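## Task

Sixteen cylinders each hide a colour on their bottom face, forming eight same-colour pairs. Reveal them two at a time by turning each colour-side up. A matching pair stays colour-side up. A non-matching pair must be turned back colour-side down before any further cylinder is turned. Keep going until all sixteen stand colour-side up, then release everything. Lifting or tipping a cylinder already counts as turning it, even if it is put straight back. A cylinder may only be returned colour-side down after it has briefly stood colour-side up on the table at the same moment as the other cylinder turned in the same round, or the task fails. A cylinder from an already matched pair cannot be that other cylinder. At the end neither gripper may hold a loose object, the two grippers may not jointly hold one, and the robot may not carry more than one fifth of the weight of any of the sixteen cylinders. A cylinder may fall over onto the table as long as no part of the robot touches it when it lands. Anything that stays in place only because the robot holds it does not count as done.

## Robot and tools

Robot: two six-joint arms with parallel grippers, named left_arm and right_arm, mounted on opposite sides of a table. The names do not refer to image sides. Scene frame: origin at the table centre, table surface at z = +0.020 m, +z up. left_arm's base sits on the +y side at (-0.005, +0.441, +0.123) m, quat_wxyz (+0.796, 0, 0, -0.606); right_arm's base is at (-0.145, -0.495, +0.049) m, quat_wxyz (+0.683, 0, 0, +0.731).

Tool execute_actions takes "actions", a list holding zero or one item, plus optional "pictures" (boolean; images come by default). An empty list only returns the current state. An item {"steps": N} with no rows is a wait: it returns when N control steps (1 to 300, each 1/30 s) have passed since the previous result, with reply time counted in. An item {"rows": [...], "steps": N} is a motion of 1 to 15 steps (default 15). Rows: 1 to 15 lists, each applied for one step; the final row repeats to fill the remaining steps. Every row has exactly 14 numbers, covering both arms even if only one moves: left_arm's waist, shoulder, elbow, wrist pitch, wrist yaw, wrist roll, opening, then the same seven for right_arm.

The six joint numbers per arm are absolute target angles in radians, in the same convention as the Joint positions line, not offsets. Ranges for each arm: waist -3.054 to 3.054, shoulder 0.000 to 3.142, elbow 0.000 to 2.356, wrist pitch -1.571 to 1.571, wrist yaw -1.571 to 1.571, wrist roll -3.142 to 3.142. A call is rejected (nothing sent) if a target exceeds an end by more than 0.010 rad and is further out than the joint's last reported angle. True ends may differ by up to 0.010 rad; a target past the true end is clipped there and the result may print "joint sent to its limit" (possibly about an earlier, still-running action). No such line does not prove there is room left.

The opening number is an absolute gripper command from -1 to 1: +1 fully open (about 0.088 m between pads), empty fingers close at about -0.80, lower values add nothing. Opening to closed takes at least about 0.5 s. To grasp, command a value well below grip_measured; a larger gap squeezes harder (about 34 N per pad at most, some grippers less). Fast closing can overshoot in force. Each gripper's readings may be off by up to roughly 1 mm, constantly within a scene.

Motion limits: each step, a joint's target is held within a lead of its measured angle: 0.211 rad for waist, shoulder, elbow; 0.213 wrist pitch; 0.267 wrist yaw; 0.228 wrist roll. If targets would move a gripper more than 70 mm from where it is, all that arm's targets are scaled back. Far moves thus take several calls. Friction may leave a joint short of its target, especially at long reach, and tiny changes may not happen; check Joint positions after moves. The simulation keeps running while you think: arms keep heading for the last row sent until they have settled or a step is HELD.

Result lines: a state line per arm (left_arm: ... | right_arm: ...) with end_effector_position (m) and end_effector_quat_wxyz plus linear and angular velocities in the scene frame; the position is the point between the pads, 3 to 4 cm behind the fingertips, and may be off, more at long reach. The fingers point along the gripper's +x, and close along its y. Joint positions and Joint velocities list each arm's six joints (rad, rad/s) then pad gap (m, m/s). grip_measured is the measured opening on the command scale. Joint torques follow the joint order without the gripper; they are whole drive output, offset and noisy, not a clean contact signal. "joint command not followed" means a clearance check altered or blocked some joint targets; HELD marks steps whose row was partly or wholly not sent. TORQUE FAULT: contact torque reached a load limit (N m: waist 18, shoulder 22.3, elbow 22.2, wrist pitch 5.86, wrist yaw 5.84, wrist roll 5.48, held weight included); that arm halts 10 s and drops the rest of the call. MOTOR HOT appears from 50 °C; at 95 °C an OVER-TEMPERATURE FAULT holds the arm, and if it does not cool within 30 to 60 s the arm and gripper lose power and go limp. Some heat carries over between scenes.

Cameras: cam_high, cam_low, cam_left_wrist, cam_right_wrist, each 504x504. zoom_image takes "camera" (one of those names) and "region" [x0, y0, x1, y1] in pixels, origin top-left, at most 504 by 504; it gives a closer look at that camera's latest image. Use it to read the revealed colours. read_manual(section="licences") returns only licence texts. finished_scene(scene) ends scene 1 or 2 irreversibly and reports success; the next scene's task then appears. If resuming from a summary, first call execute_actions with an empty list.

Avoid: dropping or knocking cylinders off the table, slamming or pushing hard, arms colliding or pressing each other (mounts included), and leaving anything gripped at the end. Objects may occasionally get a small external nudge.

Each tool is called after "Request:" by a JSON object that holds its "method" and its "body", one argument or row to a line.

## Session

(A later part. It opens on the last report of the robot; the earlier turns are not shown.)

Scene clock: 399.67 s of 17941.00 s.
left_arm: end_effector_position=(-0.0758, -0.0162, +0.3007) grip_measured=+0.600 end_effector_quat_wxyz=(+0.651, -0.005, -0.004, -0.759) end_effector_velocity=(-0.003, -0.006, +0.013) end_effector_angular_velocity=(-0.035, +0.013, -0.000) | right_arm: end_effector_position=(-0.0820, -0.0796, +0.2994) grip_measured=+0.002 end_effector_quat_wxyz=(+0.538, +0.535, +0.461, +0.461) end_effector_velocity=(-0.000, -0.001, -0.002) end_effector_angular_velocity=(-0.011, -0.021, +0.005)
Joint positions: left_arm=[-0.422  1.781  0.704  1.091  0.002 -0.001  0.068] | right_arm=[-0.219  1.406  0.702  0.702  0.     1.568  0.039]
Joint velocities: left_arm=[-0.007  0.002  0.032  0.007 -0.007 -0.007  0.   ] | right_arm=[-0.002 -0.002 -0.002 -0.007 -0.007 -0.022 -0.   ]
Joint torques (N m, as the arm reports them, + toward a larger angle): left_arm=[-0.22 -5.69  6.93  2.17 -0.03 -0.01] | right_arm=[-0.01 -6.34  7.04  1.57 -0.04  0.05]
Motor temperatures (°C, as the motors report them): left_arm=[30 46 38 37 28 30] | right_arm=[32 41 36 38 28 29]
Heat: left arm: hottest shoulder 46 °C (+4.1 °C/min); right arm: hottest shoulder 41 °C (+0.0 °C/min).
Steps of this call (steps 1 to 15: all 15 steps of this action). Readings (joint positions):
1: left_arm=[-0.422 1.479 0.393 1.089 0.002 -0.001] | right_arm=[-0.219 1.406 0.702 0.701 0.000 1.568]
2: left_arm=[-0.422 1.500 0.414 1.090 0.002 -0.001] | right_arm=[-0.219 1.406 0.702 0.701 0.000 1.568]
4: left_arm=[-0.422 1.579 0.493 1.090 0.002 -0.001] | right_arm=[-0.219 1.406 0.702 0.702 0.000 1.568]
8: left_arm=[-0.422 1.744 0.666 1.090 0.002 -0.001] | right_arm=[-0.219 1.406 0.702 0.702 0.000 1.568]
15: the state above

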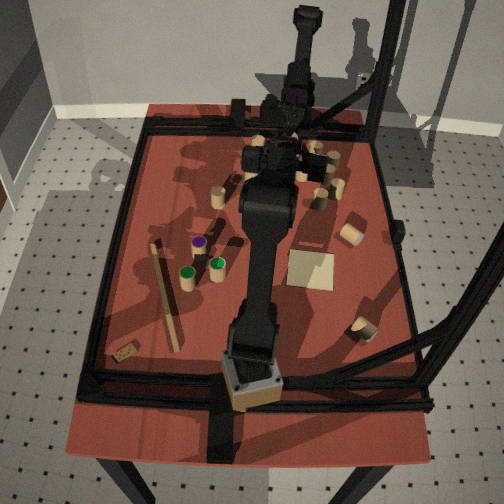

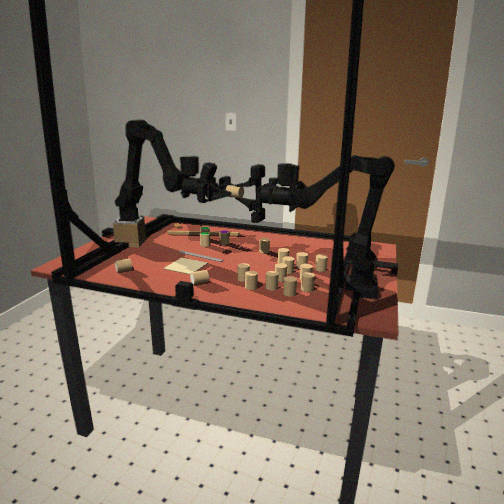

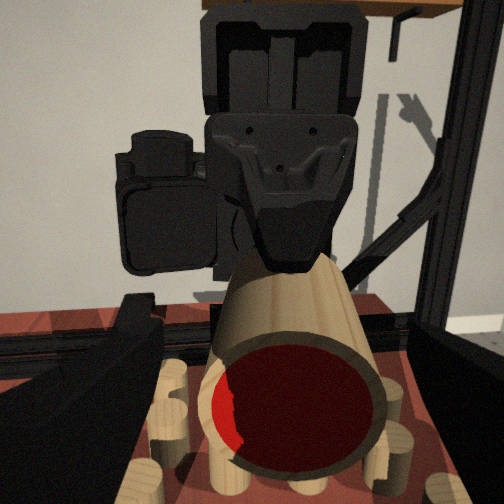

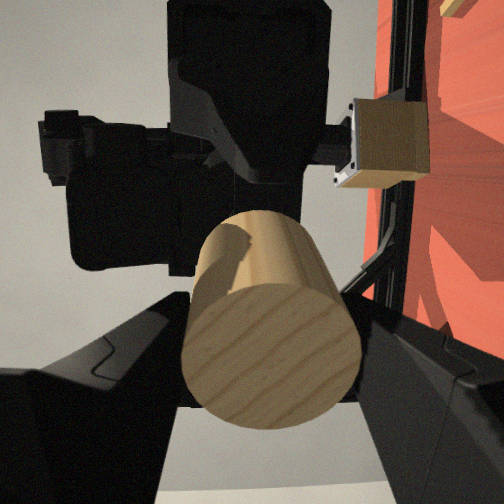

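Request:
{"method": "execute_actions", "body": {
  "actions": [
    {"rows":[[-0.424,1.785,0.71,1.093,0,0,0.45,-0.219,1.404,0.70,0.704,0,1.571,-0.3],[-0.424,1.785,0.71,1.093,0,0,0.35,-0.219,1.404,0.70,0.704,0,1.571,-0.3],[-0.424,1.785,0.71,1.093,0,0,0.25,-0.219,1.404,0.70,0.704,0,1.571,-0.3],[-0.424,1.785,0.71,1.093,0,0,0.2,-0.219,1.404,0.70,0.704,0,1.571,-0.3],[-0.424,1.785,0.71,1.093,0,0,0.15,-0.219,1.404,0.70,0.704,0,1.571,-0.3],[-0.424,1.785,0.71,1.093,0,0,0.1,-0.219,1.404,0.70,0.704,0,1.571,-0.3],[-0.424,1.785,0.71,1.093,0,0,0.06,-0.219,1.404,0.70,0.704,0,1.571,-0.3],[-0.424,1.785,0.71,1.093,0,0,0.03,-0.219,1.404,0.70,0.704,0,1.571,-0.3],[-0.424,1.785,0.71,1.093,0,0,-0.05,-0.219,1.404,0.70,0.704,0,1.571,-0.3],[-0.424,1.785,0.71,1.093,0,0,-0.15,-0.219,1.404,0.70,0.704,0,1.571,-0.3],[-0.424,1.785,0.71,1.093,0,0,-0.3,-0.219,1.404,0.70,0.704,0,1.571,-0.3]],"steps":14}
  ],
  "pictures": false
}}

Request:
{"method": "execute_actions", "body": {
  "actions": [
    {"rows":[[-0.424,1.785,0.71,1.093,0,0,-0.3,-0.219,1.404,0.70,0.704,0,1.571,0.6]],"steps":7}
  ],
  "pictures": false
}}

Request:
{"method": "execute_actions", "body": {
  "actions": [
    {"rows":[[-0.424,1.71,0.63,1.09,0,0,-0.3,-0.219,1.404,0.70,0.704,0,1.571,0.6],[-0.424,1.635,0.55,1.09,0,0,-0.3,-0.219,1.404,0.70,0.704,0,1.571,0.6],[-0.424,1.555,0.47,1.09,0,0,-0.3,-0.219,1.404,0.70,0.704,0,1.571,0.6],[-0.424,1.477,0.39,1.09,0,0,-0.3,-0.219,1.404,0.70,0.704,0,1.571,0.6]],"steps":8}
  ],
  "pictures": false
}}

Request:
{"method": "execute_actions", "body": {
  "actions": [
    {"rows":[[-0.23,1.1,0.8,-0.91,0,0,-0.3,-0.219,1.0,0.4,0.6,0,1.571,0.6]],"steps":15}
  ],
  "pictures": false
}}

Request:
{"method": "execute_actions", "body": {
  "actions": [
    {"steps":18}
  ],
  "pictures": false
}}

Request:
{"method": "execute_actions", "body": {
  "actions": [
    {"rows":[[-0.23,1.838,1.178,-0.91,0,0,-0.3,-0.219,1.0,0.4,0.6,0,1.571,0.6]],"steps":15}
  ],
  "pictures": false
}}

Request:
{"method": "execute_actions", "body": {
  "actions": [
    {"steps":6}
  ],
  "pictures": false
}}

Request:
{"method": "execute_actions", "body": {
  "actions": [
    {"rows":[[-0.23,1.86,1.16,-0.87,0,0,-0.3,-0.219,1.0,0.4,0.6,0,1.571,0.6],[-0.23,1.885,1.135,-0.82,0,0,-0.3,-0.219,1.0,0.4,0.6,0,1.571,0.6],[-0.23,1.91,1.112,-0.775,0,0,-0.3,-0.219,1.0,0.4,0.6,0,1.571,0.6],[-0.23,1.935,1.09,-0.73,0,0,-0.3,-0.219,1.0,0.4,0.6,0,1.571,0.6],[-0.23,1.955,1.073,-0.69,0,0,-0.3,-0.219,1.0,0.4,0.6,0,1.571,0.6],[-0.23,1.975,1.056,-0.645,0,0,-0.3,-0.219,1.0,0.4,0.6,0,1.571,0.6],[-0.23,1.975,1.056,-0.645,0,0,-0.3,-0.219,1.0,0.4,0.6,0,1.571,0.6],[-0.23,1.975,1.056,-0.645,0,0,-0.3,-0.219,1.0,0.4,0.6,0,1.571,0.6],[-0.23,1.99,1.046,-0.627,0,0,-0.3,-0.219,1.0,0.4,0.6,0,1.571,0.6]],"steps":15}
  ],
  "pictures": false
}}

Request:
{"method": "execute_actions", "body": {
  "actions": [
    {"rows":[[-0.23,1.99,1.046,-0.627,0,0,-0.3,-0.219,1.0,0.4,0.6,0,1.571,0.6],[-0.23,1.99,1.046,-0.627,0,0,-0.3,-0.219,1.0,0.4,0.6,0,1.571,0.6],[-0.23,1.99,1.046,-0.627,0,0,-0.3,-0.219,1.0,0.4,0.6,0,1.571,0.6],[-0.23,1.99,1.046,-0.627,0,0,0.27,-0.219,1.0,0.4,0.6,0,1.571,0.6]],"steps":15}
  ]
}}

Scene clock: 413.80 s of 17941.00 s.
left_arm: end_effector_position=(-0.0761, -0.0170, +0.3009) grip_measured=+0.029 end_effector_quat_wxyz=(+0.651, -0.006, -0.005, -0.759) end_effector_velocity=(-0.000, -0.000, +0.000) end_effector_angular_velocity=(+0.004, +0.007, +0.005) | right_arm: end_effector_position=(-0.0820, -0.0797, +0.2991) grip_measured=+0.002 end_effector_quat_wxyz=(+0.538, +0.535, +0.461, +0.460) end_effector_velocity=(-0.000, +0.000, -0.004) end_effector_angular_velocity=(-0.013, -0.005, +0.005)
Joint positions: left_arm=[-0.422  1.784  0.707  1.091  0.001 -0.001  0.04 ] | right_arm=[-0.219  1.406  0.701  0.702  0.     1.569  0.039]
Joint velocities: left_arm=[-0.002 -0.002  0.002 -0.007 -0.007 -0.007 -0.   ] | right_arm=[-0.002  0.002 -0.002 -0.007 -0.007 -0.007 -0.   ]
Joint torques (N m, as the arm reports them, + toward a larger angle): left_arm=[-0.15 -6.31  6.42  2.15  0.   -0.01] | right_arm=[ 0.03 -6.24  7.14  1.57 -0.02  0.04]
Motor temperatures (°C, as the motors report them): left_arm=[30 45 38 39 28 30] | right_arm=[31 40 37 40 28 29]
Heat: left arm: hottest shoulder 45 °C (+2.0 °C/min); right arm: hottest shoulder 40 °C (-2.0 °C/min).
Steps of this call (steps 1 to 15: the robot went on to your last target; steps 16 to 410: nothing new was sent; steps 411 to 424: all 14 steps of this action). Readings (joint positions):
411: left_arm=[-0.422 1.784 0.707 1.091 0.002 -0.001] | right_arm=[-0.219 1.406 0.701 0.702 0.000 1.569]
412: left_arm=[-0.422 1.784 0.707 1.091 0.002 -0.001] | right_arm=[-0.219 1.406 0.701 0.702 0.000 1.569]
414: left_arm=[-0.422 1.784 0.707 1.091 0.002 -0.001] | right_arm=[-0.219 1.406 0.701 0.702 0.000 1.569]
418: left_arm=[-0.422 1.784 0.707 1.091 0.002 -0.001] | right_arm=[-0.219 1.406 0.701 0.702 0.000 1.569]
424: the state above

Scene clock: 414.03 s of 17941.00 s.
left_arm: end_effector_position=(-0.0761, -0.0170, +0.3009) grip_measured=+0.029 end_effector_quat_wxyz=(+0.651, -0.006, -0.005, -0.759) end_effector_velocity=(+0.000, +0.000, -0.007) end_effector_angular_velocity=(+0.028, +0.003, +0.005) | right_arm: end_effector_position=(-0.0820, -0.0797, +0.2992) grip_measured=+0.504 end_effector_quat_wxyz=(+0.538, +0.535, +0.461, +0.460) end_effector_velocity=(-0.000, -0.001, -0.002) end_effector_angular_velocity=(-0.011, -0.021, +0.005)
Joint positions: left_arm=[-0.422  1.784  0.707  1.091  0.001 -0.001  0.04 ] | right_arm=[-0.219  1.406  0.701  0.702  0.     1.569  0.064]
Joint velocities: left_arm=[-0.002  0.002 -0.002 -0.022 -0.007 -0.007 -0.   ] | right_arm=[-0.002 -0.002 -0.002 -0.007 -0.007 -0.022  0.174]
Joint torques (N m, as the arm reports them, + toward a larger angle): left_arm=[-0.18 -6.32  6.39  2.14 -0.01  0.01] | right_arm=[-0.01 -6.29  7.12  1.56 -0.05  0.04]
Motor temperatures (°C, as the motors report them): left_arm=[30 45 38 39 28 30] | right_arm=[31 40 37 40 28 29]
Heat: left arm: hottest shoulder 45 °C (+2.0 °C/min); right arm: hottest shoulder 40 °C (-2.0 °C/min).
Steps of this call (steps 1 to 7: all 7 steps of this action). Readings (joint positions):
1: left_arm=[-0.422 1.784 0.707 1.091 0.001 -0.001] | right_arm=[-0.219 1.406 0.701 0.702 0.000 1.569]
2: left_arm=[-0.422 1.784 0.707 1.091 0.001 -0.001] | right_arm=[-0.219 1.406 0.701 0.702 0.000 1.569]
4: left_arm=[-0.422 1.784 0.707 1.091 0.001 -0.001] | right_arm=[-0.219 1.406 0.701 0.702 0.000 1.569]
7: the state above

Scene clock: 414.30 s of 17941.00 s.
left_arm: end_effector_position=(-0.0646, +0.0578, +0.3020) grip_measured=+0.028 end_effector_quat_wxyz=(+0.651, -0.002, -0.001, -0.759) end_effector_velocity=(+0.010, +0.078, -0.001) end_effector_angular_velocity=(-0.001, +0.008, -0.010) | right_arm: end_effector_position=(-0.0820, -0.0797, +0.2992) grip_measured=+0.598 end_effector_quat_wxyz=(+0.538, +0.535, +0.461, +0.460) end_effector_velocity=(+0.000, +0.000, -0.000) end_effector_angular_velocity=(+0.004, +0.007, -0.005)
Joint positions: left_arm=[-0.422  1.503  0.416  1.091  0.001 -0.001  0.04 ] | right_arm=[-0.219  1.406  0.701  0.702  0.     1.569  0.068]
Joint velocities: left_arm=[-0.002 -0.315 -0.291 -0.022  0.007 -0.007 -0.   ] | right_arm=[ 0.002  0.002 -0.002  0.007  0.007  0.007  0.001]
Joint torques (N m, as the arm reports them, + toward a larger angle): left_arm=[-0.17 -4.66  5.54  1.97  0.   -0.01] | right_arm=[-0.01 -6.3   7.12  1.54 -0.04  0.06]
Motor temperatures (°C, as the motors report them): left_arm=[30 45 38 39 28 30] | right_arm=[31 40 37 40 28 29]
Heat: left arm: hottest shoulder 45 °C (+2.0 °C/min); right arm: hottest shoulder 40 °C (-2.0 °C/min).
Steps of this call (steps 1 to 8: all 8 steps of this action). Readings (joint positions):
1: left_arm=[-0.422 1.774 0.696 1.091 0.001 -0.001] | right_arm=[-0.219 1.406 0.701 0.702 0.000 1.569]
2: left_arm=[-0.422 1.747 0.664 1.089 0.001 -0.001] | right_arm=[-0.219 1.406 0.701 0.702 0.000 1.569]
4: left_arm=[-0.422 1.641 0.547 1.086 0.001 -0.001] | right_arm=[-0.219 1.406 0.701 0.702 0.000 1.569]
8: the state above

Scene clock: 414.80 s of 17941.00 s.
left_arm: end_effector_position=(+0.0071, +0.0733, +0.4661) grip_measured=+0.027 end_effector_quat_wxyz=(+0.718, -0.027, -0.028, -0.695) end_effector_velocity=(+0.002, -0.014, -0.373) end_effector_angular_velocity=(+1.837, +0.073, -0.001) | right_arm: end_effector_position=(-0.0951, -0.1653, +0.2881) grip_measured=+0.600 end_effector_quat_wxyz=(+0.536, +0.537, +0.459, +0.462) end_effector_velocity=(-0.001, -0.003, -0.012) end_effector_angular_velocity=(-0.035, +0.013, +0.005)
Joint positions: left_arm=[-0.234  1.09   0.803  0.366  0.005 -0.001  0.04 ] | right_arm=[-0.219  1.009  0.41   0.601  0.     1.569  0.068]
Joint velocities: left_arm=[ 0.007 -0.081  0.066 -1.985  0.007 -0.007 -0.   ] | right_arm=[-0.002 -0.007 -0.022 -0.022 -0.007  0.007 -0.   ]
Joint torques (N m, as the arm reports them, + toward a larger angle): left_arm=[ 0.13 -1.86  6.67  1.14 -0.1  -0.01] | right_arm=[ 0.09 -4.26  6.55  1.32 -0.03  0.03]
Motor temperatures (°C, as the motors report them): left_arm=[30 45 38 39 28 30] | right_arm=[31 40 37 40 28 29]
Heat: left arm: hottest shoulder 45 °C (+2.0 °C/min); right arm: hottest shoulder 40 °C (-2.0 °C/min).
Steps of this call (steps 1 to 15: all 15 steps of this action). Readings (joint positions):
1: left_arm=[-0.413 1.482 0.426 1.055 0.009 -0.001] | right_arm=[-0.219 1.374 0.673 0.685 0.000 1.569]
2: left_arm=[-0.387 1.459 0.449 1.002 0.011 -0.001] | right_arm=[-0.219 1.315 0.617 0.652 0.000 1.569]
4: left_arm=[-0.332 1.404 0.510 0.934 0.007 -0.001] | right_arm=[-0.219 1.181 0.494 0.619 0.000 1.569]
8: left_arm=[-0.271 1.267 0.651 0.782 0.006 -0.001] | right_arm=[-0.219 1.034 0.413 0.604 0.000 1.569]
15: the state above

Scene clock: 415.40 s of 17941.00 s.
left_arm: end_effector_position=(+0.0029, +0.1937, +0.2502) grip_measured=+0.029 end_effector_quat_wxyz=(+0.608, +0.368, +0.384, -0.589) end_effector_velocity=(-0.007, +0.262, -0.140) end_effector_angular_velocity=(+1.326, +0.032, +0.014) | right_arm: end_effector_position=(-0.0951, -0.1654, +0.2880) grip_measured=+0.600 end_effector_quat_wxyz=(+0.536, +0.537, +0.459, +0.462) end_effector_velocity=(-0.000, -0.001, -0.000) end_effector_angular_velocity=(-0.004, -0.007, +0.005)
Joint positions: left_arm=[-0.233  1.102  0.801 -0.821  0.005 -0.001  0.04 ] | right_arm=[-0.219  1.008  0.41   0.601  0.     1.569  0.068]
Joint velocities: left_arm=[-0.002 -0.002 -0.061 -1.267 -0.022 -0.007 -0.   ] | right_arm=[-0.002 -0.007 -0.002 -0.007 -0.007 -0.007 -0.   ]
Joint torques (N m, as the arm reports them, + toward a larger angle): left_arm=[ 0.21 -3.05  7.55  1.7  -0.13 -0.01] | right_arm=[ 0.   -4.23  6.39  1.34 -0.02  0.05]
Motor temperatures (°C, as the motors report them): left_arm=[30 45 38 39 28 30] | right_arm=[31 40 37 40 28 29]
Heat: left arm: hottest shoulder 45 °C (+2.0 °C/min); right arm: hottest shoulder 40 °C (-2.0 °C/min).
Steps of this call (steps 1 to 18: the robot went on to your last target). Readings (joint positions):
1: left_arm=[-0.233 1.090 0.804 0.298 0.005 -0.001] | right_arm=[-0.219 1.009 0.410 0.601 0.000 1.569]
2: left_arm=[-0.233 1.092 0.804 0.228 0.005 -0.001] | right_arm=[-0.219 1.009 0.410 0.601 0.000 1.569]
4: left_arm=[-0.233 1.100 0.802 0.093 0.005 -0.001] | right_arm=[-0.219 1.008 0.410 0.601 0.000 1.569]
8: left_arm=[-0.233 1.102 0.802 -0.171 0.005 -0.001] | right_arm=[-0.219 1.008 0.410 0.601 0.000 1.569]
18: the state above

Scene clock: 415.90 s of 17941.00 s.
left_arm: end_effector_position=(+0.0055, +0.1260, +0.1555) grip_measured=+0.026 end_effector_quat_wxyz=(+0.503, +0.495, +0.516, -0.486) end_effector_velocity=(-0.004, +0.013, -0.031) end_effector_angular_velocity=(+0.129, +0.012, +0.000) | right_arm: end_effector_position=(-0.0951, -0.1654, +0.2880) grip_measured=+0.600 end_effector_quat_wxyz=(+0.536, +0.537, +0.459, +0.462) end_effector_velocity=(-0.000, -0.001, -0.000) end_effector_angular_velocity=(-0.006, -0.021, +0.005)
Joint positions: left_arm=[-0.232  1.844  1.165 -0.913  0.005 -0.001  0.04 ] | right_arm=[-0.219  1.008  0.41   0.601  0.     1.569  0.068]
Joint velocities: left_arm=[-0.007  0.105 -0.002 -0.022  0.007 -0.007 -0.   ] | right_arm=[-0.002 -0.007 -0.002 -0.007 -0.007 -0.022 -0.   ]
Joint torques (N m, as the arm reports them, + toward a larger angle): left_arm=[ 0.23 -8.25  7.53  0.67 -0.12 -0.02] | right_arm=[ 0.02 -4.18  6.46  1.33 -0.04 -0.01]
Motor temperatures (°C, as the motors report them): left_arm=[30 45 38 39 28 30] | right_arm=[31 40 37 40 28 29]
Heat: left arm: hottest shoulder 45 °C (+2.0 °C/min); right arm: hottest shoulder 40 °C (-2.0 °C/min).
Steps of this call (steps 1 to 15: all 15 steps of this action). Readings (joint positions):
1: left_arm=[-0.233 1.135 0.830 -0.879 0.005 -0.001] | right_arm=[-0.219 1.008 0.410 0.601 0.000 1.569]
2: left_arm=[-0.233 1.192 0.883 -0.901 0.005 -0.001] | right_arm=[-0.219 1.008 0.410 0.601 0.000 1.569]
4: left_arm=[-0.232 1.329 1.013 -0.883 0.005 -0.001] | right_arm=[-0.219 1.008 0.410 0.601 0.000 1.569]
8: left_arm=[-0.232 1.561 1.164 -0.894 0.005 -0.001] | right_arm=[-0.219 1.008 0.410 0.601 0.000 1.569]
15: the state above

Scene clock: 416.10 s of 17941.00 s.
left_arm: end_effector_position=(+0.0056, +0.1226, +0.1577) grip_measured=+0.026 end_effector_quat_wxyz=(+0.506, +0.491, +0.513, -0.489) end_effector_velocity=(-0.002, +0.005, +0.002) end_effector_angular_velocity=(+0.017, +0.008, +0.034) | right_arm: end_effector_position=(-0.0951, -0.1654, +0.2880) grip_measured=+0.600 end_effector_quat_wxyz=(+0.536, +0.537, +0.460, +0.462) end_effector_velocity=(-0.000, -0.001, +0.003) end_effector_angular_velocity=(+0.011, -0.009, +0.005)
Joint positions: left_arm=[-0.232  1.843  1.172 -0.91   0.005 -0.001  0.04 ] | right_arm=[-0.219  1.008  0.41   0.601  0.     1.569  0.068]
Joint velocities: left_arm=[-0.002 -0.007 -0.002 -0.022  0.007 -0.037 -0.   ] | right_arm=[-0.002 -0.007 -0.002  0.007 -0.007 -0.007  0.   ]
Joint torques (N m, as the arm reports them, + toward a larger angle): left_arm=[ 0.21 -7.16  6.69  0.41 -0.12 -0.02] | right_arm=[-0.01 -4.25  6.37  1.33 -0.04  0.03]
Motor temperatures (°C, as the motors report them): left_arm=[30 45 38 39 28 30] | right_arm=[31 40 37 40 28 29]
Heat: left arm: hottest shoulder 45 °C (+2.0 °C/min); right arm: hottest shoulder 40 °C (-2.0 °C/min).
Steps of this call (steps 1 to 6: the robot went on to your last target). Readings (joint positions):
1: left_arm=[-0.232 1.846 1.165 -0.913 0.005 -0.001] | right_arm=[-0.219 1.008 0.410 0.601 0.000 1.569]
2: left_arm=[-0.232 1.845 1.167 -0.912 0.005 -0.001] | right_arm=[-0.219 1.008 0.410 0.601 0.000 1.569]
4: left_arm=[-0.232 1.843 1.172 -0.910 0.005 -0.001] | right_arm=[-0.219 1.008 0.410 0.601 0.000 1.569]
6: the state above

Scene clock: 416.60 s of 17941.00 s.
left_arm: end_effector_position=(+0.0057, +0.1213, +0.0869) grip_measured=+0.025 end_effector_quat_wxyz=(+0.508, +0.490, +0.511, -0.491) end_effector_velocity=(+0.001, -0.008, -0.002) end_effector_angular_velocity=(-0.041, -0.009, +0.020) | right_arm: end_effector_position=(-0.0951, -0.1654, +0.2880) grip_measured=+0.600 end_effector_quat_wxyz=(+0.536, +0.537, +0.460, +0.462) end_effector_velocity=(+0.002, -0.000, -0.003) end_effector_angular_velocity=(-0.020, -0.019, -0.010)
Joint positions: left_arm=[-0.232  1.989  1.047 -0.63   0.005 -0.001  0.04 ] | right_arm=[-0.219  1.008  0.41   0.601  0.     1.569  0.068]
Joint velocities: left_arm=[-0.002  0.002 -0.007  0.051 -0.007 -0.022 -0.   ] | right_arm=[-0.002 -0.002  0.002 -0.022  0.007 -0.022 -0.   ]
Joint torques (N m, as the arm reports them, + toward a larger angle): left_arm=[ 0.21 -6.84  5.    0.42 -0.12 -0.02] | right_arm=[ 0.07 -4.23  6.43  1.35 -0.04  0.03]
Motor temperatures (°C, as the motors report them): left_arm=[30 45 38 39 28 30] | right_arm=[31 40 37 40 28 29]
Heat: left arm: hottest shoulder 45 °C (+2.0 °C/min); right arm: hottest shoulder 40 °C (-2.0 °C/min).
Steps of this call (steps 1 to 15: all 15 steps of this action). Readings (joint positions):
1: left_arm=[-0.232 1.844 1.171 -0.904 0.005 -0.001] | right_arm=[-0.219 1.008 0.410 0.601 0.000 1.569]
2: left_arm=[-0.232 1.848 1.165 -0.882 0.005 -0.001] | right_arm=[-0.219 1.008 0.410 0.601 0.000 1.569]
4: left_arm=[-0.232 1.869 1.144 -0.808 0.005 -0.001] | right_arm=[-0.219 1.008 0.410 0.601 0.000 1.569]
8: left_arm=[-0.232 1.953 1.079 -0.686 0.005 -0.001] | right_arm=[-0.219 1.008 0.410 0.601 0.000 1.569]
15: the state above

Scene clock: 417.10 s of 17941.00 s.
left_arm: end_effector_position=(+0.0057, +0.1209, +0.0869) grip_measured=+0.265 end_effector_quat_wxyz=(+0.508, +0.489, +0.511, -0.492) end_effector_velocity=(+0.000, +0.002, +0.000) end_effector_angular_velocity=(+0.008, -0.007, +0.005) | right_arm: end_effector_position=(-0.0951, -0.1655, +0.2878) grip_measured=+0.600 end_effector_quat_wxyz=(+0.536, +0.536, +0.460, +0.462) end_effector_velocity=(-0.001, -0.000, +0.001) end_effector_angular_velocity=(+0.006, -0.008, +0.015)
Joint positions: left_arm=[-0.232  1.989  1.047 -0.628  0.005 -0.001  0.052] | right_arm=[-0.219  1.008  0.409  0.601  0.     1.569  0.068]
Joint velocities: left_arm=[-0.002 -0.002 -0.002 -0.007 -0.007 -0.007  0.002] | right_arm=[-0.007 -0.002 -0.002  0.007 -0.022 -0.007 -0.   ]
Joint torques (N m, as the arm reports them, + toward a larger angle): left_arm=[ 0.2  -6.82  4.92  0.56 -0.13 -0.02] | right_arm=[ 0.06 -4.25  6.42  1.36 -0.06  0.03]
Motor temperatures (°C, as the motors report them): left_arm=[30 45 38 39 28 30] | right_arm=[31 40 37 40 28 29]
Heat: left arm: hottest shoulder 45 °C (+2.0 °C/min); right arm: hottest shoulder 40 °C (-2.0 °C/min).
Steps of this call (steps 1 to 15: all 15 steps of this action). Readings (joint positions):
1: left_arm=[-0.232 1.989 1.047 -0.630 0.005 -0.001] | right_arm=[-0.219 1.008 0.410 0.601 0.000 1.569]
2: left_arm=[-0.232 1.989 1.047 -0.630 0.005 -0.001] | right_arm=[-0.219 1.008 0.410 0.601 0.000 1.569]
4: left_arm=[-0.232 1.989 1.047 -0.630 0.005 -0.001] | right_arm=[-0.219 1.008 0.410 0.601 0.000 1.569]
8: left_arm=[-0.232 1.989 1.047 -0.628 0.004 -0.001] | right_arm=[-0.219 1.008 0.409 0.601 0.000 1.569]
15: the state above

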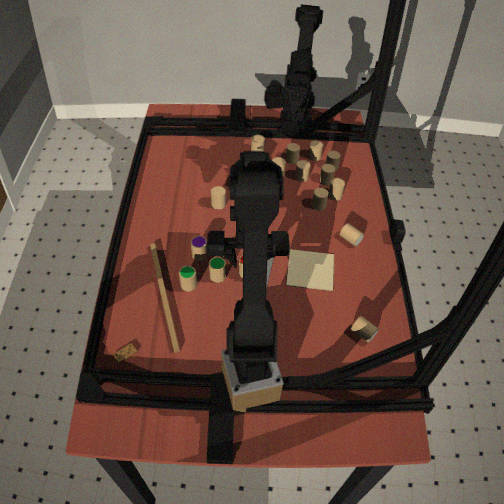

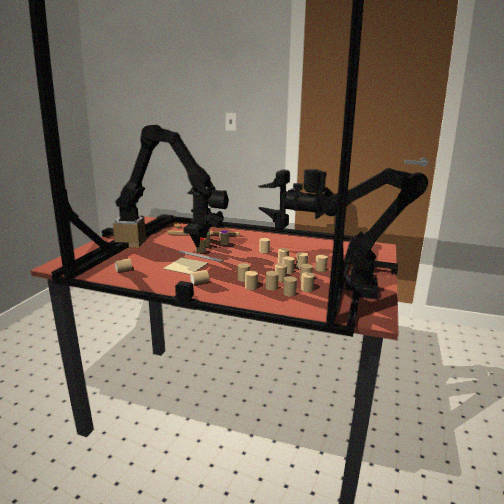

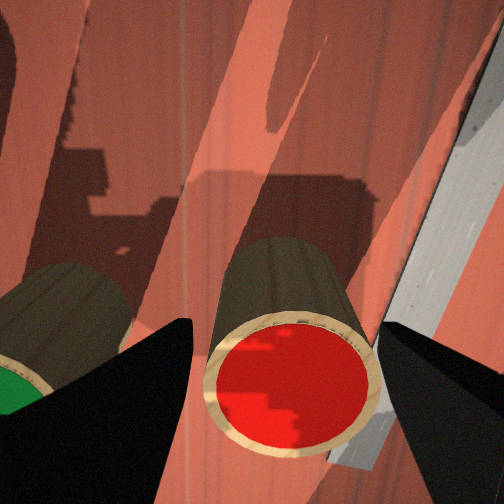

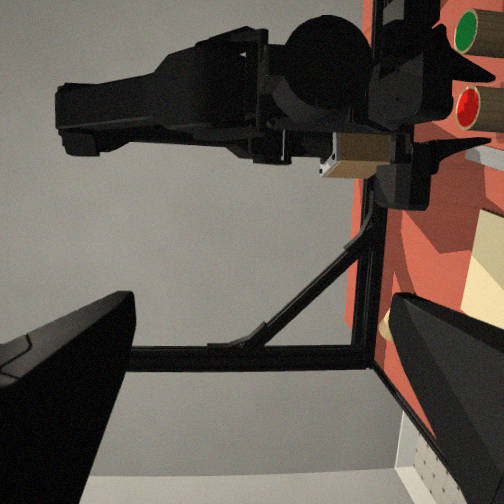

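Request:
{"method": "execute_actions", "body": {
  "actions": [
    {"rows":[[-0.23,2.005,1.055,-0.615,0,0,0.27,-0.219,1.0,0.4,0.6,0,1.571,0.6],[-0.23,2.005,1.055,-0.615,0,0,0.27,-0.219,1.0,0.4,0.6,0,1.571,0.6],[-0.23,2.005,1.055,-0.615,0,0,0.27,-0.219,1.0,0.4,0.6,0,1.571,0.6],[-0.23,2.005,1.055,-0.615,0,0,0.27,-0.219,1.0,0.4,0.6,0,1.571,0.6],[-0.23,2.005,1.055,-0.615,0,0,0.27,-0.219,1.0,0.4,0.6,0,1.571,0.6],[-0.23,2.005,1.055,-0.615,0,0,0.2,-0.219,1.0,0.4,0.6,0,1.571,0.6],[-0.23,2.005,1.055,-0.615,0,0,0.15,-0.219,1.0,0.4,0.6,0,1.571,0.6],[-0.23,2.005,1.055,-0.615,0,0,0.1,-0.219,1.0,0.4,0.6,0,1.571,0.6],[-0.23,2.005,1.055,-0.615,0,0,0.06,-0.219,1.0,0.4,0.6,0,1.571,0.6],[-0.23,2.005,1.055,-0.615,0,0,0.03,-0.219,1.0,0.4,0.6,0,1.571,0.6],[-0.23,2.005,1.055,-0.615,0,0,-0.05,-0.219,1.0,0.4,0.6,0,1.571,0.6],[-0.23,2.005,1.055,-0.615,0,0,-0.15,-0.219,1.0,0.4,0.6,0,1.571,0.6],[-0.23,2.005,1.055,-0.615,0,0,-0.3,-0.219,1.0,0.4,0.6,0,1.571,0.6]],"steps":15}
  ],
  "pictures": false
}}

Request:
{"method": "execute_actions", "body": {
  "actions": [
    {"rows":[[-0.23,1.99,1.055,-0.63,0,0,-0.3,-0.219,1.0,0.4,0.6,0,1.571,0.6],[-0.23,1.95,1.08,-0.68,0,0,-0.3,-0.219,1.0,0.4,0.6,0,1.571,0.6],[-0.23,1.91,1.11,-0.74,0,0,-0.3,-0.219,1.0,0.4,0.6,0,1.571,0.6],[-0.23,1.87,1.145,-0.81,0,0,-0.3,-0.219,1.0,0.4,0.6,0,1.571,0.6],[-0.23,1.8,1.2,-0.91,0,0,-0.3,-0.219,1.0,0.4,0.6,0,1.571,0.6]],"steps":12}
  ],
  "pictures": false
}}

Request:
{"method": "execute_actions", "body": {
  "actions": [
    {"rows":[[-0.424,1.0,0.6,0.5,0,0,-0.3,-0.219,1.0,0.4,0.6,0,1.571,0.6]],"steps":15}
  ],
  "pictures": false
}}

Request:
{"method": "execute_actions", "body": {
  "actions": [
    {"rows":[[-0.424,1.477,0.39,1.1,0,0,-0.3,-0.219,1.404,0.70,0.704,0,1.571,0.6]],"steps":15}
  ],
  "pictures": false
}}

Request:
{"method": "execute_actions", "body": {
  "actions": [
    {"steps":12}
  ],
  "pictures": false
}}

Request:
{"method": "execute_actions", "body": {
  "actions": [
    {"rows":[[-0.424,1.53,0.44,1.1,0,0,-0.3,-0.219,1.404,0.70,0.704,0,1.571,0.6],[-0.424,1.58,0.495,1.1,0,0,-0.3,-0.219,1.404,0.70,0.704,0,1.571,0.6],[-0.424,1.635,0.55,1.1,0,0,-0.3,-0.219,1.404,0.70,0.704,0,1.571,0.6],[-0.424,1.69,0.60,1.1,0,0,-0.3,-0.219,1.404,0.70,0.704,0,1.571,0.6],[-0.424,1.74,0.655,1.1,0,0,-0.3,-0.219,1.404,0.70,0.704,0,1.571,0.6],[-0.424,1.79,0.715,1.1,0,0,-0.3,-0.219,1.404,0.70,0.704,0,1.571,0.6]],"steps":15}
  ]
}}

Scene clock: 430.33 s of 17941.00 s.
left_arm: end_effector_position=(+0.0059, +0.1191, +0.0847) grip_measured=+0.018 end_effector_quat_wxyz=(+0.510, +0.488, +0.509, -0.493) end_effector_velocity=(-0.002, +0.006, -0.001) end_effector_angular_velocity=(+0.027, +0.008, +0.005) | right_arm: end_effector_position=(-0.0951, -0.1656, +0.2877) grip_measured=+0.600 end_effector_quat_wxyz=(+0.536, +0.536, +0.460, +0.462) end_effector_velocity=(-0.000, -0.000, -0.002) end_effector_angular_velocity=(-0.008, -0.006, +0.005)
Joint positions: left_arm=[-0.232  1.997  1.048 -0.617  0.004 -0.001  0.04 ] | right_arm=[-0.219  1.008  0.409  0.601  0.     1.569  0.068]
Joint velocities: left_arm=[-0.002  0.002 -0.002 -0.022  0.007 -0.007 -0.   ] | right_arm=[-0.002 -0.002 -0.002 -0.007 -0.007 -0.007 -0.   ]
Joint torques (N m, as the arm reports them, + toward a larger angle): left_arm=[ 0.17 -6.06  5.9   0.59 -0.11 -0.01] | right_arm=[ 0.05 -4.26  6.52  1.35 -0.04  0.01]
Motor temperatures (°C, as the motors report them): left_arm=[30 46 37 37 28 30] | right_arm=[31 39 37 40 28 29]
Heat: left arm: hottest shoulder 46 °C (+4.0 °C/min); right arm: hottest wrist pitch 40 °C (-1.0 °C/min).
Steps of this call (steps 1 to 15: the robot went on to your last target; steps 16 to 90: nothing new was sent; then 9.73 s passed at rest; steps 91 to 105: all 15 steps of this action). Readings (joint positions):
91: left_arm=[-0.232 1.990 1.047 -0.627 0.004 -0.001] | right_arm=[-0.219 1.008 0.409 0.601 0.000 1.569]
92: left_arm=[-0.232 1.991 1.047 -0.623 0.004 -0.001] | right_arm=[-0.219 1.008 0.409 0.601 0.000 1.569]
94: left_arm=[-0.232 1.995 1.048 -0.619 0.004 -0.001] | right_arm=[-0.219 1.008 0.409 0.601 0.000 1.569]
98: left_arm=[-0.232 1.997 1.048 -0.618 0.005 -0.001] | right_arm=[-0.219 1.008 0.409 0.601 0.000 1.569]
105: the state above

Scene clock: 430.73 s of 17941.00 s.
left_arm: end_effector_position=(+0.0065, +0.1072, +0.1806) grip_measured=+0.018 end_effector_quat_wxyz=(+0.529, +0.468, +0.489, -0.512) end_effector_velocity=(-0.002, +0.048, +0.000) end_effector_angular_velocity=(+0.213, +0.000, -0.009) | right_arm: end_effector_position=(-0.0951, -0.1656, +0.2877) grip_measured=+0.600 end_effector_quat_wxyz=(+0.536, +0.536, +0.460, +0.462) end_effector_velocity=(-0.000, -0.000, -0.002) end_effector_angular_velocity=(-0.006, +0.008, +0.005)
Joint positions: left_arm=[-0.232  1.793  1.204 -0.898  0.004 -0.001  0.04 ] | right_arm=[-0.219  1.008  0.409  0.601  0.     1.569  0.068]
Joint velocities: left_arm=[-0.002 -0.012  0.002 -0.227 -0.007  0.007 -0.001] | right_arm=[-0.002 -0.002 -0.002 -0.007 -0.007  0.007 -0.   ]
Joint torques (N m, as the arm reports them, + toward a larger angle): left_arm=[ 0.18 -5.75  5.38  0.48 -0.1  -0.01] | right_arm=[-0.03 -4.19  6.46  1.35 -0.03  0.03]
Motor temperatures (°C, as the motors report them): left_arm=[30 46 37 37 28 30] | right_arm=[31 39 37 40 28 29]
Heat: left arm: hottest shoulder 46 °C (+4.0 °C/min); right arm: hottest wrist pitch 40 °C (-1.0 °C/min).
Steps of this call (steps 1 to 12: all 12 steps of this action). Readings (joint positions):
1: left_arm=[-0.232 1.997 1.048 -0.617 0.004 -0.001] | right_arm=[-0.219 1.008 0.409 0.601 0.000 1.569]
2: left_arm=[-0.232 1.994 1.053 -0.631 0.004 -0.001] | right_arm=[-0.219 1.008 0.409 0.601 0.000 1.569]
4: left_arm=[-0.232 1.966 1.077 -0.712 0.004 -0.001] | right_arm=[-0.219 1.008 0.409 0.601 0.000 1.569]
8: left_arm=[-0.232 1.839 1.170 -0.860 0.004 -0.001] | right_arm=[-0.219 1.008 0.409 0.601 0.000 1.569]
12: the state above

Scene clock: 431.23 s of 17941.00 s.
left_arm: end_effector_position=(-0.0585, +0.1084, +0.3363) grip_measured=+0.018 end_effector_quat_wxyz=(+0.639, +0.127, +0.110, -0.751) end_effector_velocity=(-0.016, -0.094, +0.550) end_effector_angular_velocity=(-2.402, +0.368, -0.003) | right_arm: end_effector_position=(-0.0951, -0.1656, +0.2877) grip_measured=+0.600 end_effector_quat_wxyz=(+0.536, +0.536, +0.460, +0.462) end_effector_velocity=(+0.001, -0.001, -0.005) end_effector_angular_velocity=(-0.023, -0.004, -0.000)
Joint positions: left_arm=[-0.425  1.021  0.609  0.074  0.006 -0.001  0.04 ] | right_arm=[-0.219  1.008  0.409  0.601  0.     1.569  0.068]
Joint velocities: left_arm=[-0.007 -0.442  0.002  1.985 -0.007  0.007 -0.   ] | right_arm=[-0.007 -0.002 -0.002 -0.022 -0.007 -0.007  0.   ]
Joint torques (N m, as the arm reports them, + toward a larger angle): left_arm=[ 0.12 -1.79  7.    1.6  -0.13  0.  ] | right_arm=[ 0.04 -4.14  6.55  1.37 -0.04  0.  ]
Motor temperatures (°C, as the motors report them): left_arm=[30 46 38 37 28 30] | right_arm=[31 38 37 40 28 29]
Heat: left arm: hottest shoulder 46 °C (+5.1 °C/min); right arm: hottest wrist pitch 40 °C (-1.0 °C/min).
Steps of this call (steps 1 to 15: all 15 steps of this action). Readings (joint positions):
1: left_arm=[-0.245 1.762 1.164 -0.840 -0.009 -0.000] | right_arm=[-0.219 1.008 0.409 0.601 0.000 1.569]
2: left_arm=[-0.288 1.715 1.096 -0.765 -0.016 0.000] | right_arm=[-0.219 1.008 0.409 0.601 0.000 1.569]
4: left_arm=[-0.383 1.592 0.961 -0.646 0.002 0.000] | right_arm=[-0.219 1.008 0.409 0.601 0.000 1.569]
8: left_arm=[-0.428 1.332 0.717 -0.382 0.005 -0.001] | right_arm=[-0.219 1.008 0.409 0.601 0.000 1.569]
15: the state above

Scene clock: 431.73 s of 17941.00 s.
left_arm: end_effector_position=(-0.0649, +0.0677, +0.2717) grip_measured=+0.018 end_effector_quat_wxyz=(+0.646, +0.049, +0.043, -0.760) end_effector_velocity=(-0.009, -0.058, +0.405) end_effector_angular_velocity=(-1.818, +0.277, +0.004) | right_arm: end_effector_position=(-0.0823, -0.0819, +0.2986) grip_measured=+0.600 end_effector_quat_wxyz=(+0.537, +0.535, +0.461, +0.460) end_effector_velocity=(-0.000, -0.000, +0.004) end_effector_angular_velocity=(+0.011, -0.009, +0.005)
Joint positions: left_arm=[-0.425  1.476  0.385  0.961  0.006 -0.001  0.04 ] | right_arm=[-0.219  1.398  0.692  0.704  0.     1.569  0.068]
Joint velocities: left_arm=[-0.002 -0.007  0.037  1.795 -0.007  0.007 -0.   ] | right_arm=[-0.002 -0.002  0.002  0.007 -0.007 -0.007  0.   ]
Joint torques (N m, as the arm reports them, + toward a larger angle): left_arm=[ 0.12 -4.36  6.41  2.13 -0.14  0.  ] | right_arm=[-0.04 -5.39  8.04  1.47 -0.03  0.02]
Motor temperatures (°C, as the motors report them): left_arm=[30 46 38 37 28 30] | right_arm=[31 38 37 41 28 29]
Heat: left arm: hottest shoulder 46 °C (+5.0 °C/min); right arm: hottest wrist pitch 41 °C (+0.0 °C/min).
Steps of this call (steps 1 to 15: all 15 steps of this action). Readings (joint positions):
1: left_arm=[-0.425 1.030 0.594 0.141 0.006 -0.001] | right_arm=[-0.219 1.039 0.434 0.615 0.000 1.569]
2: left_arm=[-0.425 1.050 0.578 0.196 0.006 -0.001] | right_arm=[-0.219 1.100 0.484 0.645 0.000 1.569]
4: left_arm=[-0.425 1.132 0.516 0.278 0.006 -0.001] | right_arm=[-0.219 1.232 0.607 0.687 0.000 1.569]
8: left_arm=[-0.425 1.390 0.406 0.513 0.006 -0.001] | right_arm=[-0.219 1.365 0.691 0.699 0.000 1.569]
15: the state above

Scene clock: 432.13 s of 17941.00 s.
left_arm: end_effector_position=(-0.0653, +0.0652, +0.3023) grip_measured=+0.017 end_effector_quat_wxyz=(+0.648, -0.003, -0.002, -0.762) end_effector_velocity=(-0.002, +0.001, +0.010) end_effector_angular_velocity=(-0.040, +0.014, -0.010) | right_arm: end_effector_position=(-0.0823, -0.0819, +0.2986) grip_measured=+0.600 end_effector_quat_wxyz=(+0.537, +0.535, +0.461, +0.460) end_effector_velocity=(-0.000, -0.001, +0.000) end_effector_angular_velocity=(-0.004, -0.007, +0.005)
Joint positions: left_arm=[-0.425  1.475  0.388  1.095  0.006 -0.001  0.04 ] | right_arm=[-0.219  1.398  0.692  0.704  0.     1.569  0.068]
Joint velocities: left_arm=[-0.002 -0.007 -0.002  0.037  0.007 -0.007 -0.   ] | right_arm=[-0.002 -0.007 -0.002 -0.007 -0.007 -0.007 -0.   ]
Joint torques (N m, as the arm reports them, + toward a larger angle): left_arm=[ 0.13 -4.22  6.18  2.3  -0.14  0.  ] | right_arm=[ 0.01 -5.35  8.13  1.46 -0.04  0.02]
Motor temperatures (°C, as the motors report them): left_arm=[30 46 38 37 28 30] | right_arm=[31 38 37 41 28 29]
Heat: left arm: hottest shoulder 46 °C (+5.1 °C/min); right arm: hottest wrist pitch 41 °C (+0.0 °C/min).
Steps of this call (steps 1 to 12: the robot went on to your last target). Readings (joint positions):
1: left_arm=[-0.425 1.476 0.386 1.010 0.006 -0.001] | right_arm=[-0.219 1.398 0.692 0.704 0.000 1.569]
2: left_arm=[-0.425 1.475 0.387 1.042 0.006 -0.001] | right_arm=[-0.219 1.398 0.692 0.704 0.000 1.569]
4: left_arm=[-0.425 1.475 0.388 1.071 0.006 -0.001] | right_arm=[-0.219 1.398 0.692 0.704 0.000 1.569]
8: left_arm=[-0.425 1.475 0.388 1.093 0.006 -0.001] | right_arm=[-0.219 1.398 0.692 0.704 0.000 1.569]
12: the state above

Scene clock: 432.63 s of 17941.00 s.
left_arm: end_effector_position=(-0.0780, -0.0160, +0.3016) grip_measured=+0.018 end_effector_quat_wxyz=(+0.648, -0.008, -0.006, -0.762) end_effector_velocity=(+0.001, -0.006, +0.006) end_effector_angular_velocity=(-0.006, +0.009, +0.019) | right_arm: end_effector_position=(-0.0823, -0.0819, +0.2986) grip_measured=+0.600 end_effector_quat_wxyz=(+0.537, +0.535, +0.461, +0.460) end_effector_velocity=(-0.002, -0.001, -0.001) end_effector_angular_velocity=(+0.004, +0.007, +0.010)
Joint positions: left_arm=[-0.425  1.782  0.704  1.098  0.006 -0.001  0.04 ] | right_arm=[-0.219  1.398  0.692  0.704  0.     1.569  0.068]
Joint velocities: left_arm=[-0.002  0.002  0.032 -0.022 -0.022 -0.007 -0.   ] | right_arm=[ 0.002 -0.002 -0.007  0.007 -0.007  0.007  0.   ]
Joint torques (N m, as the arm reports them, + toward a larger angle): left_arm=[ 0.12 -5.83  7.24  2.15 -0.14  0.  ] | right_arm=[ 0.02 -5.41  8.08  1.43 -0.02  0.  ]
Motor temperatures (°C, as the motors report them): left_arm=[30 46 38 37 28 30] | right_arm=[31 38 37 41 28 29]
Heat: left arm: hottest shoulder 46 °C (+5.0 °C/min); right arm: hottest wrist pitch 41 °C (+0.0 °C/min).
Steps of this call (steps 1 to 15: all 15 steps of this action). Readings (joint positions):
1: left_arm=[-0.425 1.483 0.395 1.097 0.006 -0.001] | right_arm=[-0.219 1.398 0.692 0.704 0.000 1.569]
2: left_arm=[-0.425 1.504 0.415 1.099 0.006 -0.001] | right_arm=[-0.219 1.398 0.692 0.704 0.000 1.569]
4: left_arm=[-0.425 1.581 0.492 1.099 0.006 -0.001] | right_arm=[-0.219 1.398 0.692 0.704 0.000 1.569]
8: left_arm=[-0.425 1.746 0.666 1.099 0.006 -0.001] | right_arm=[-0.219 1.398 0.692 0.704 0.000 1.569]
15: the state above

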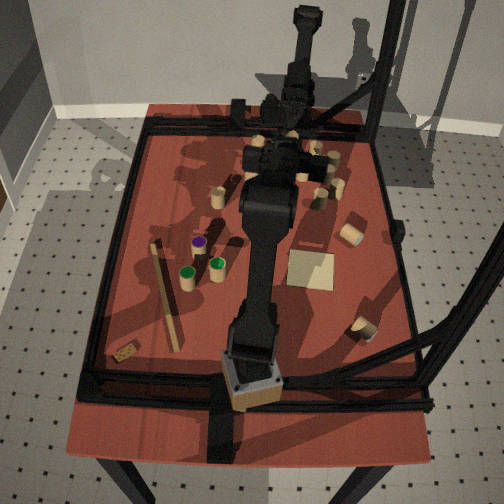

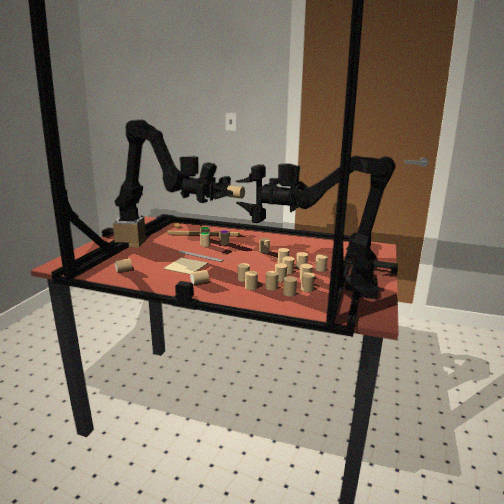

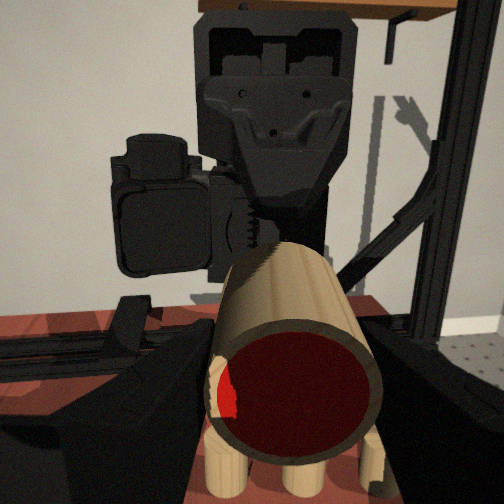

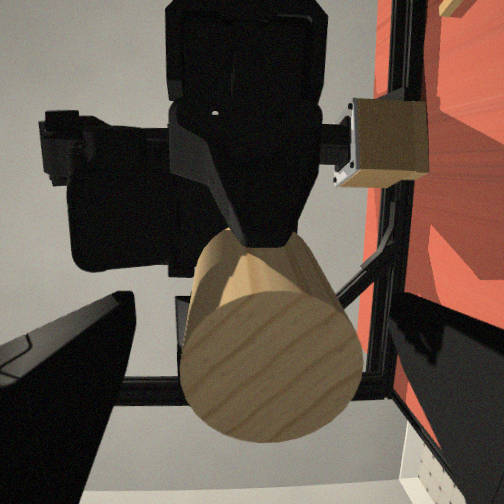

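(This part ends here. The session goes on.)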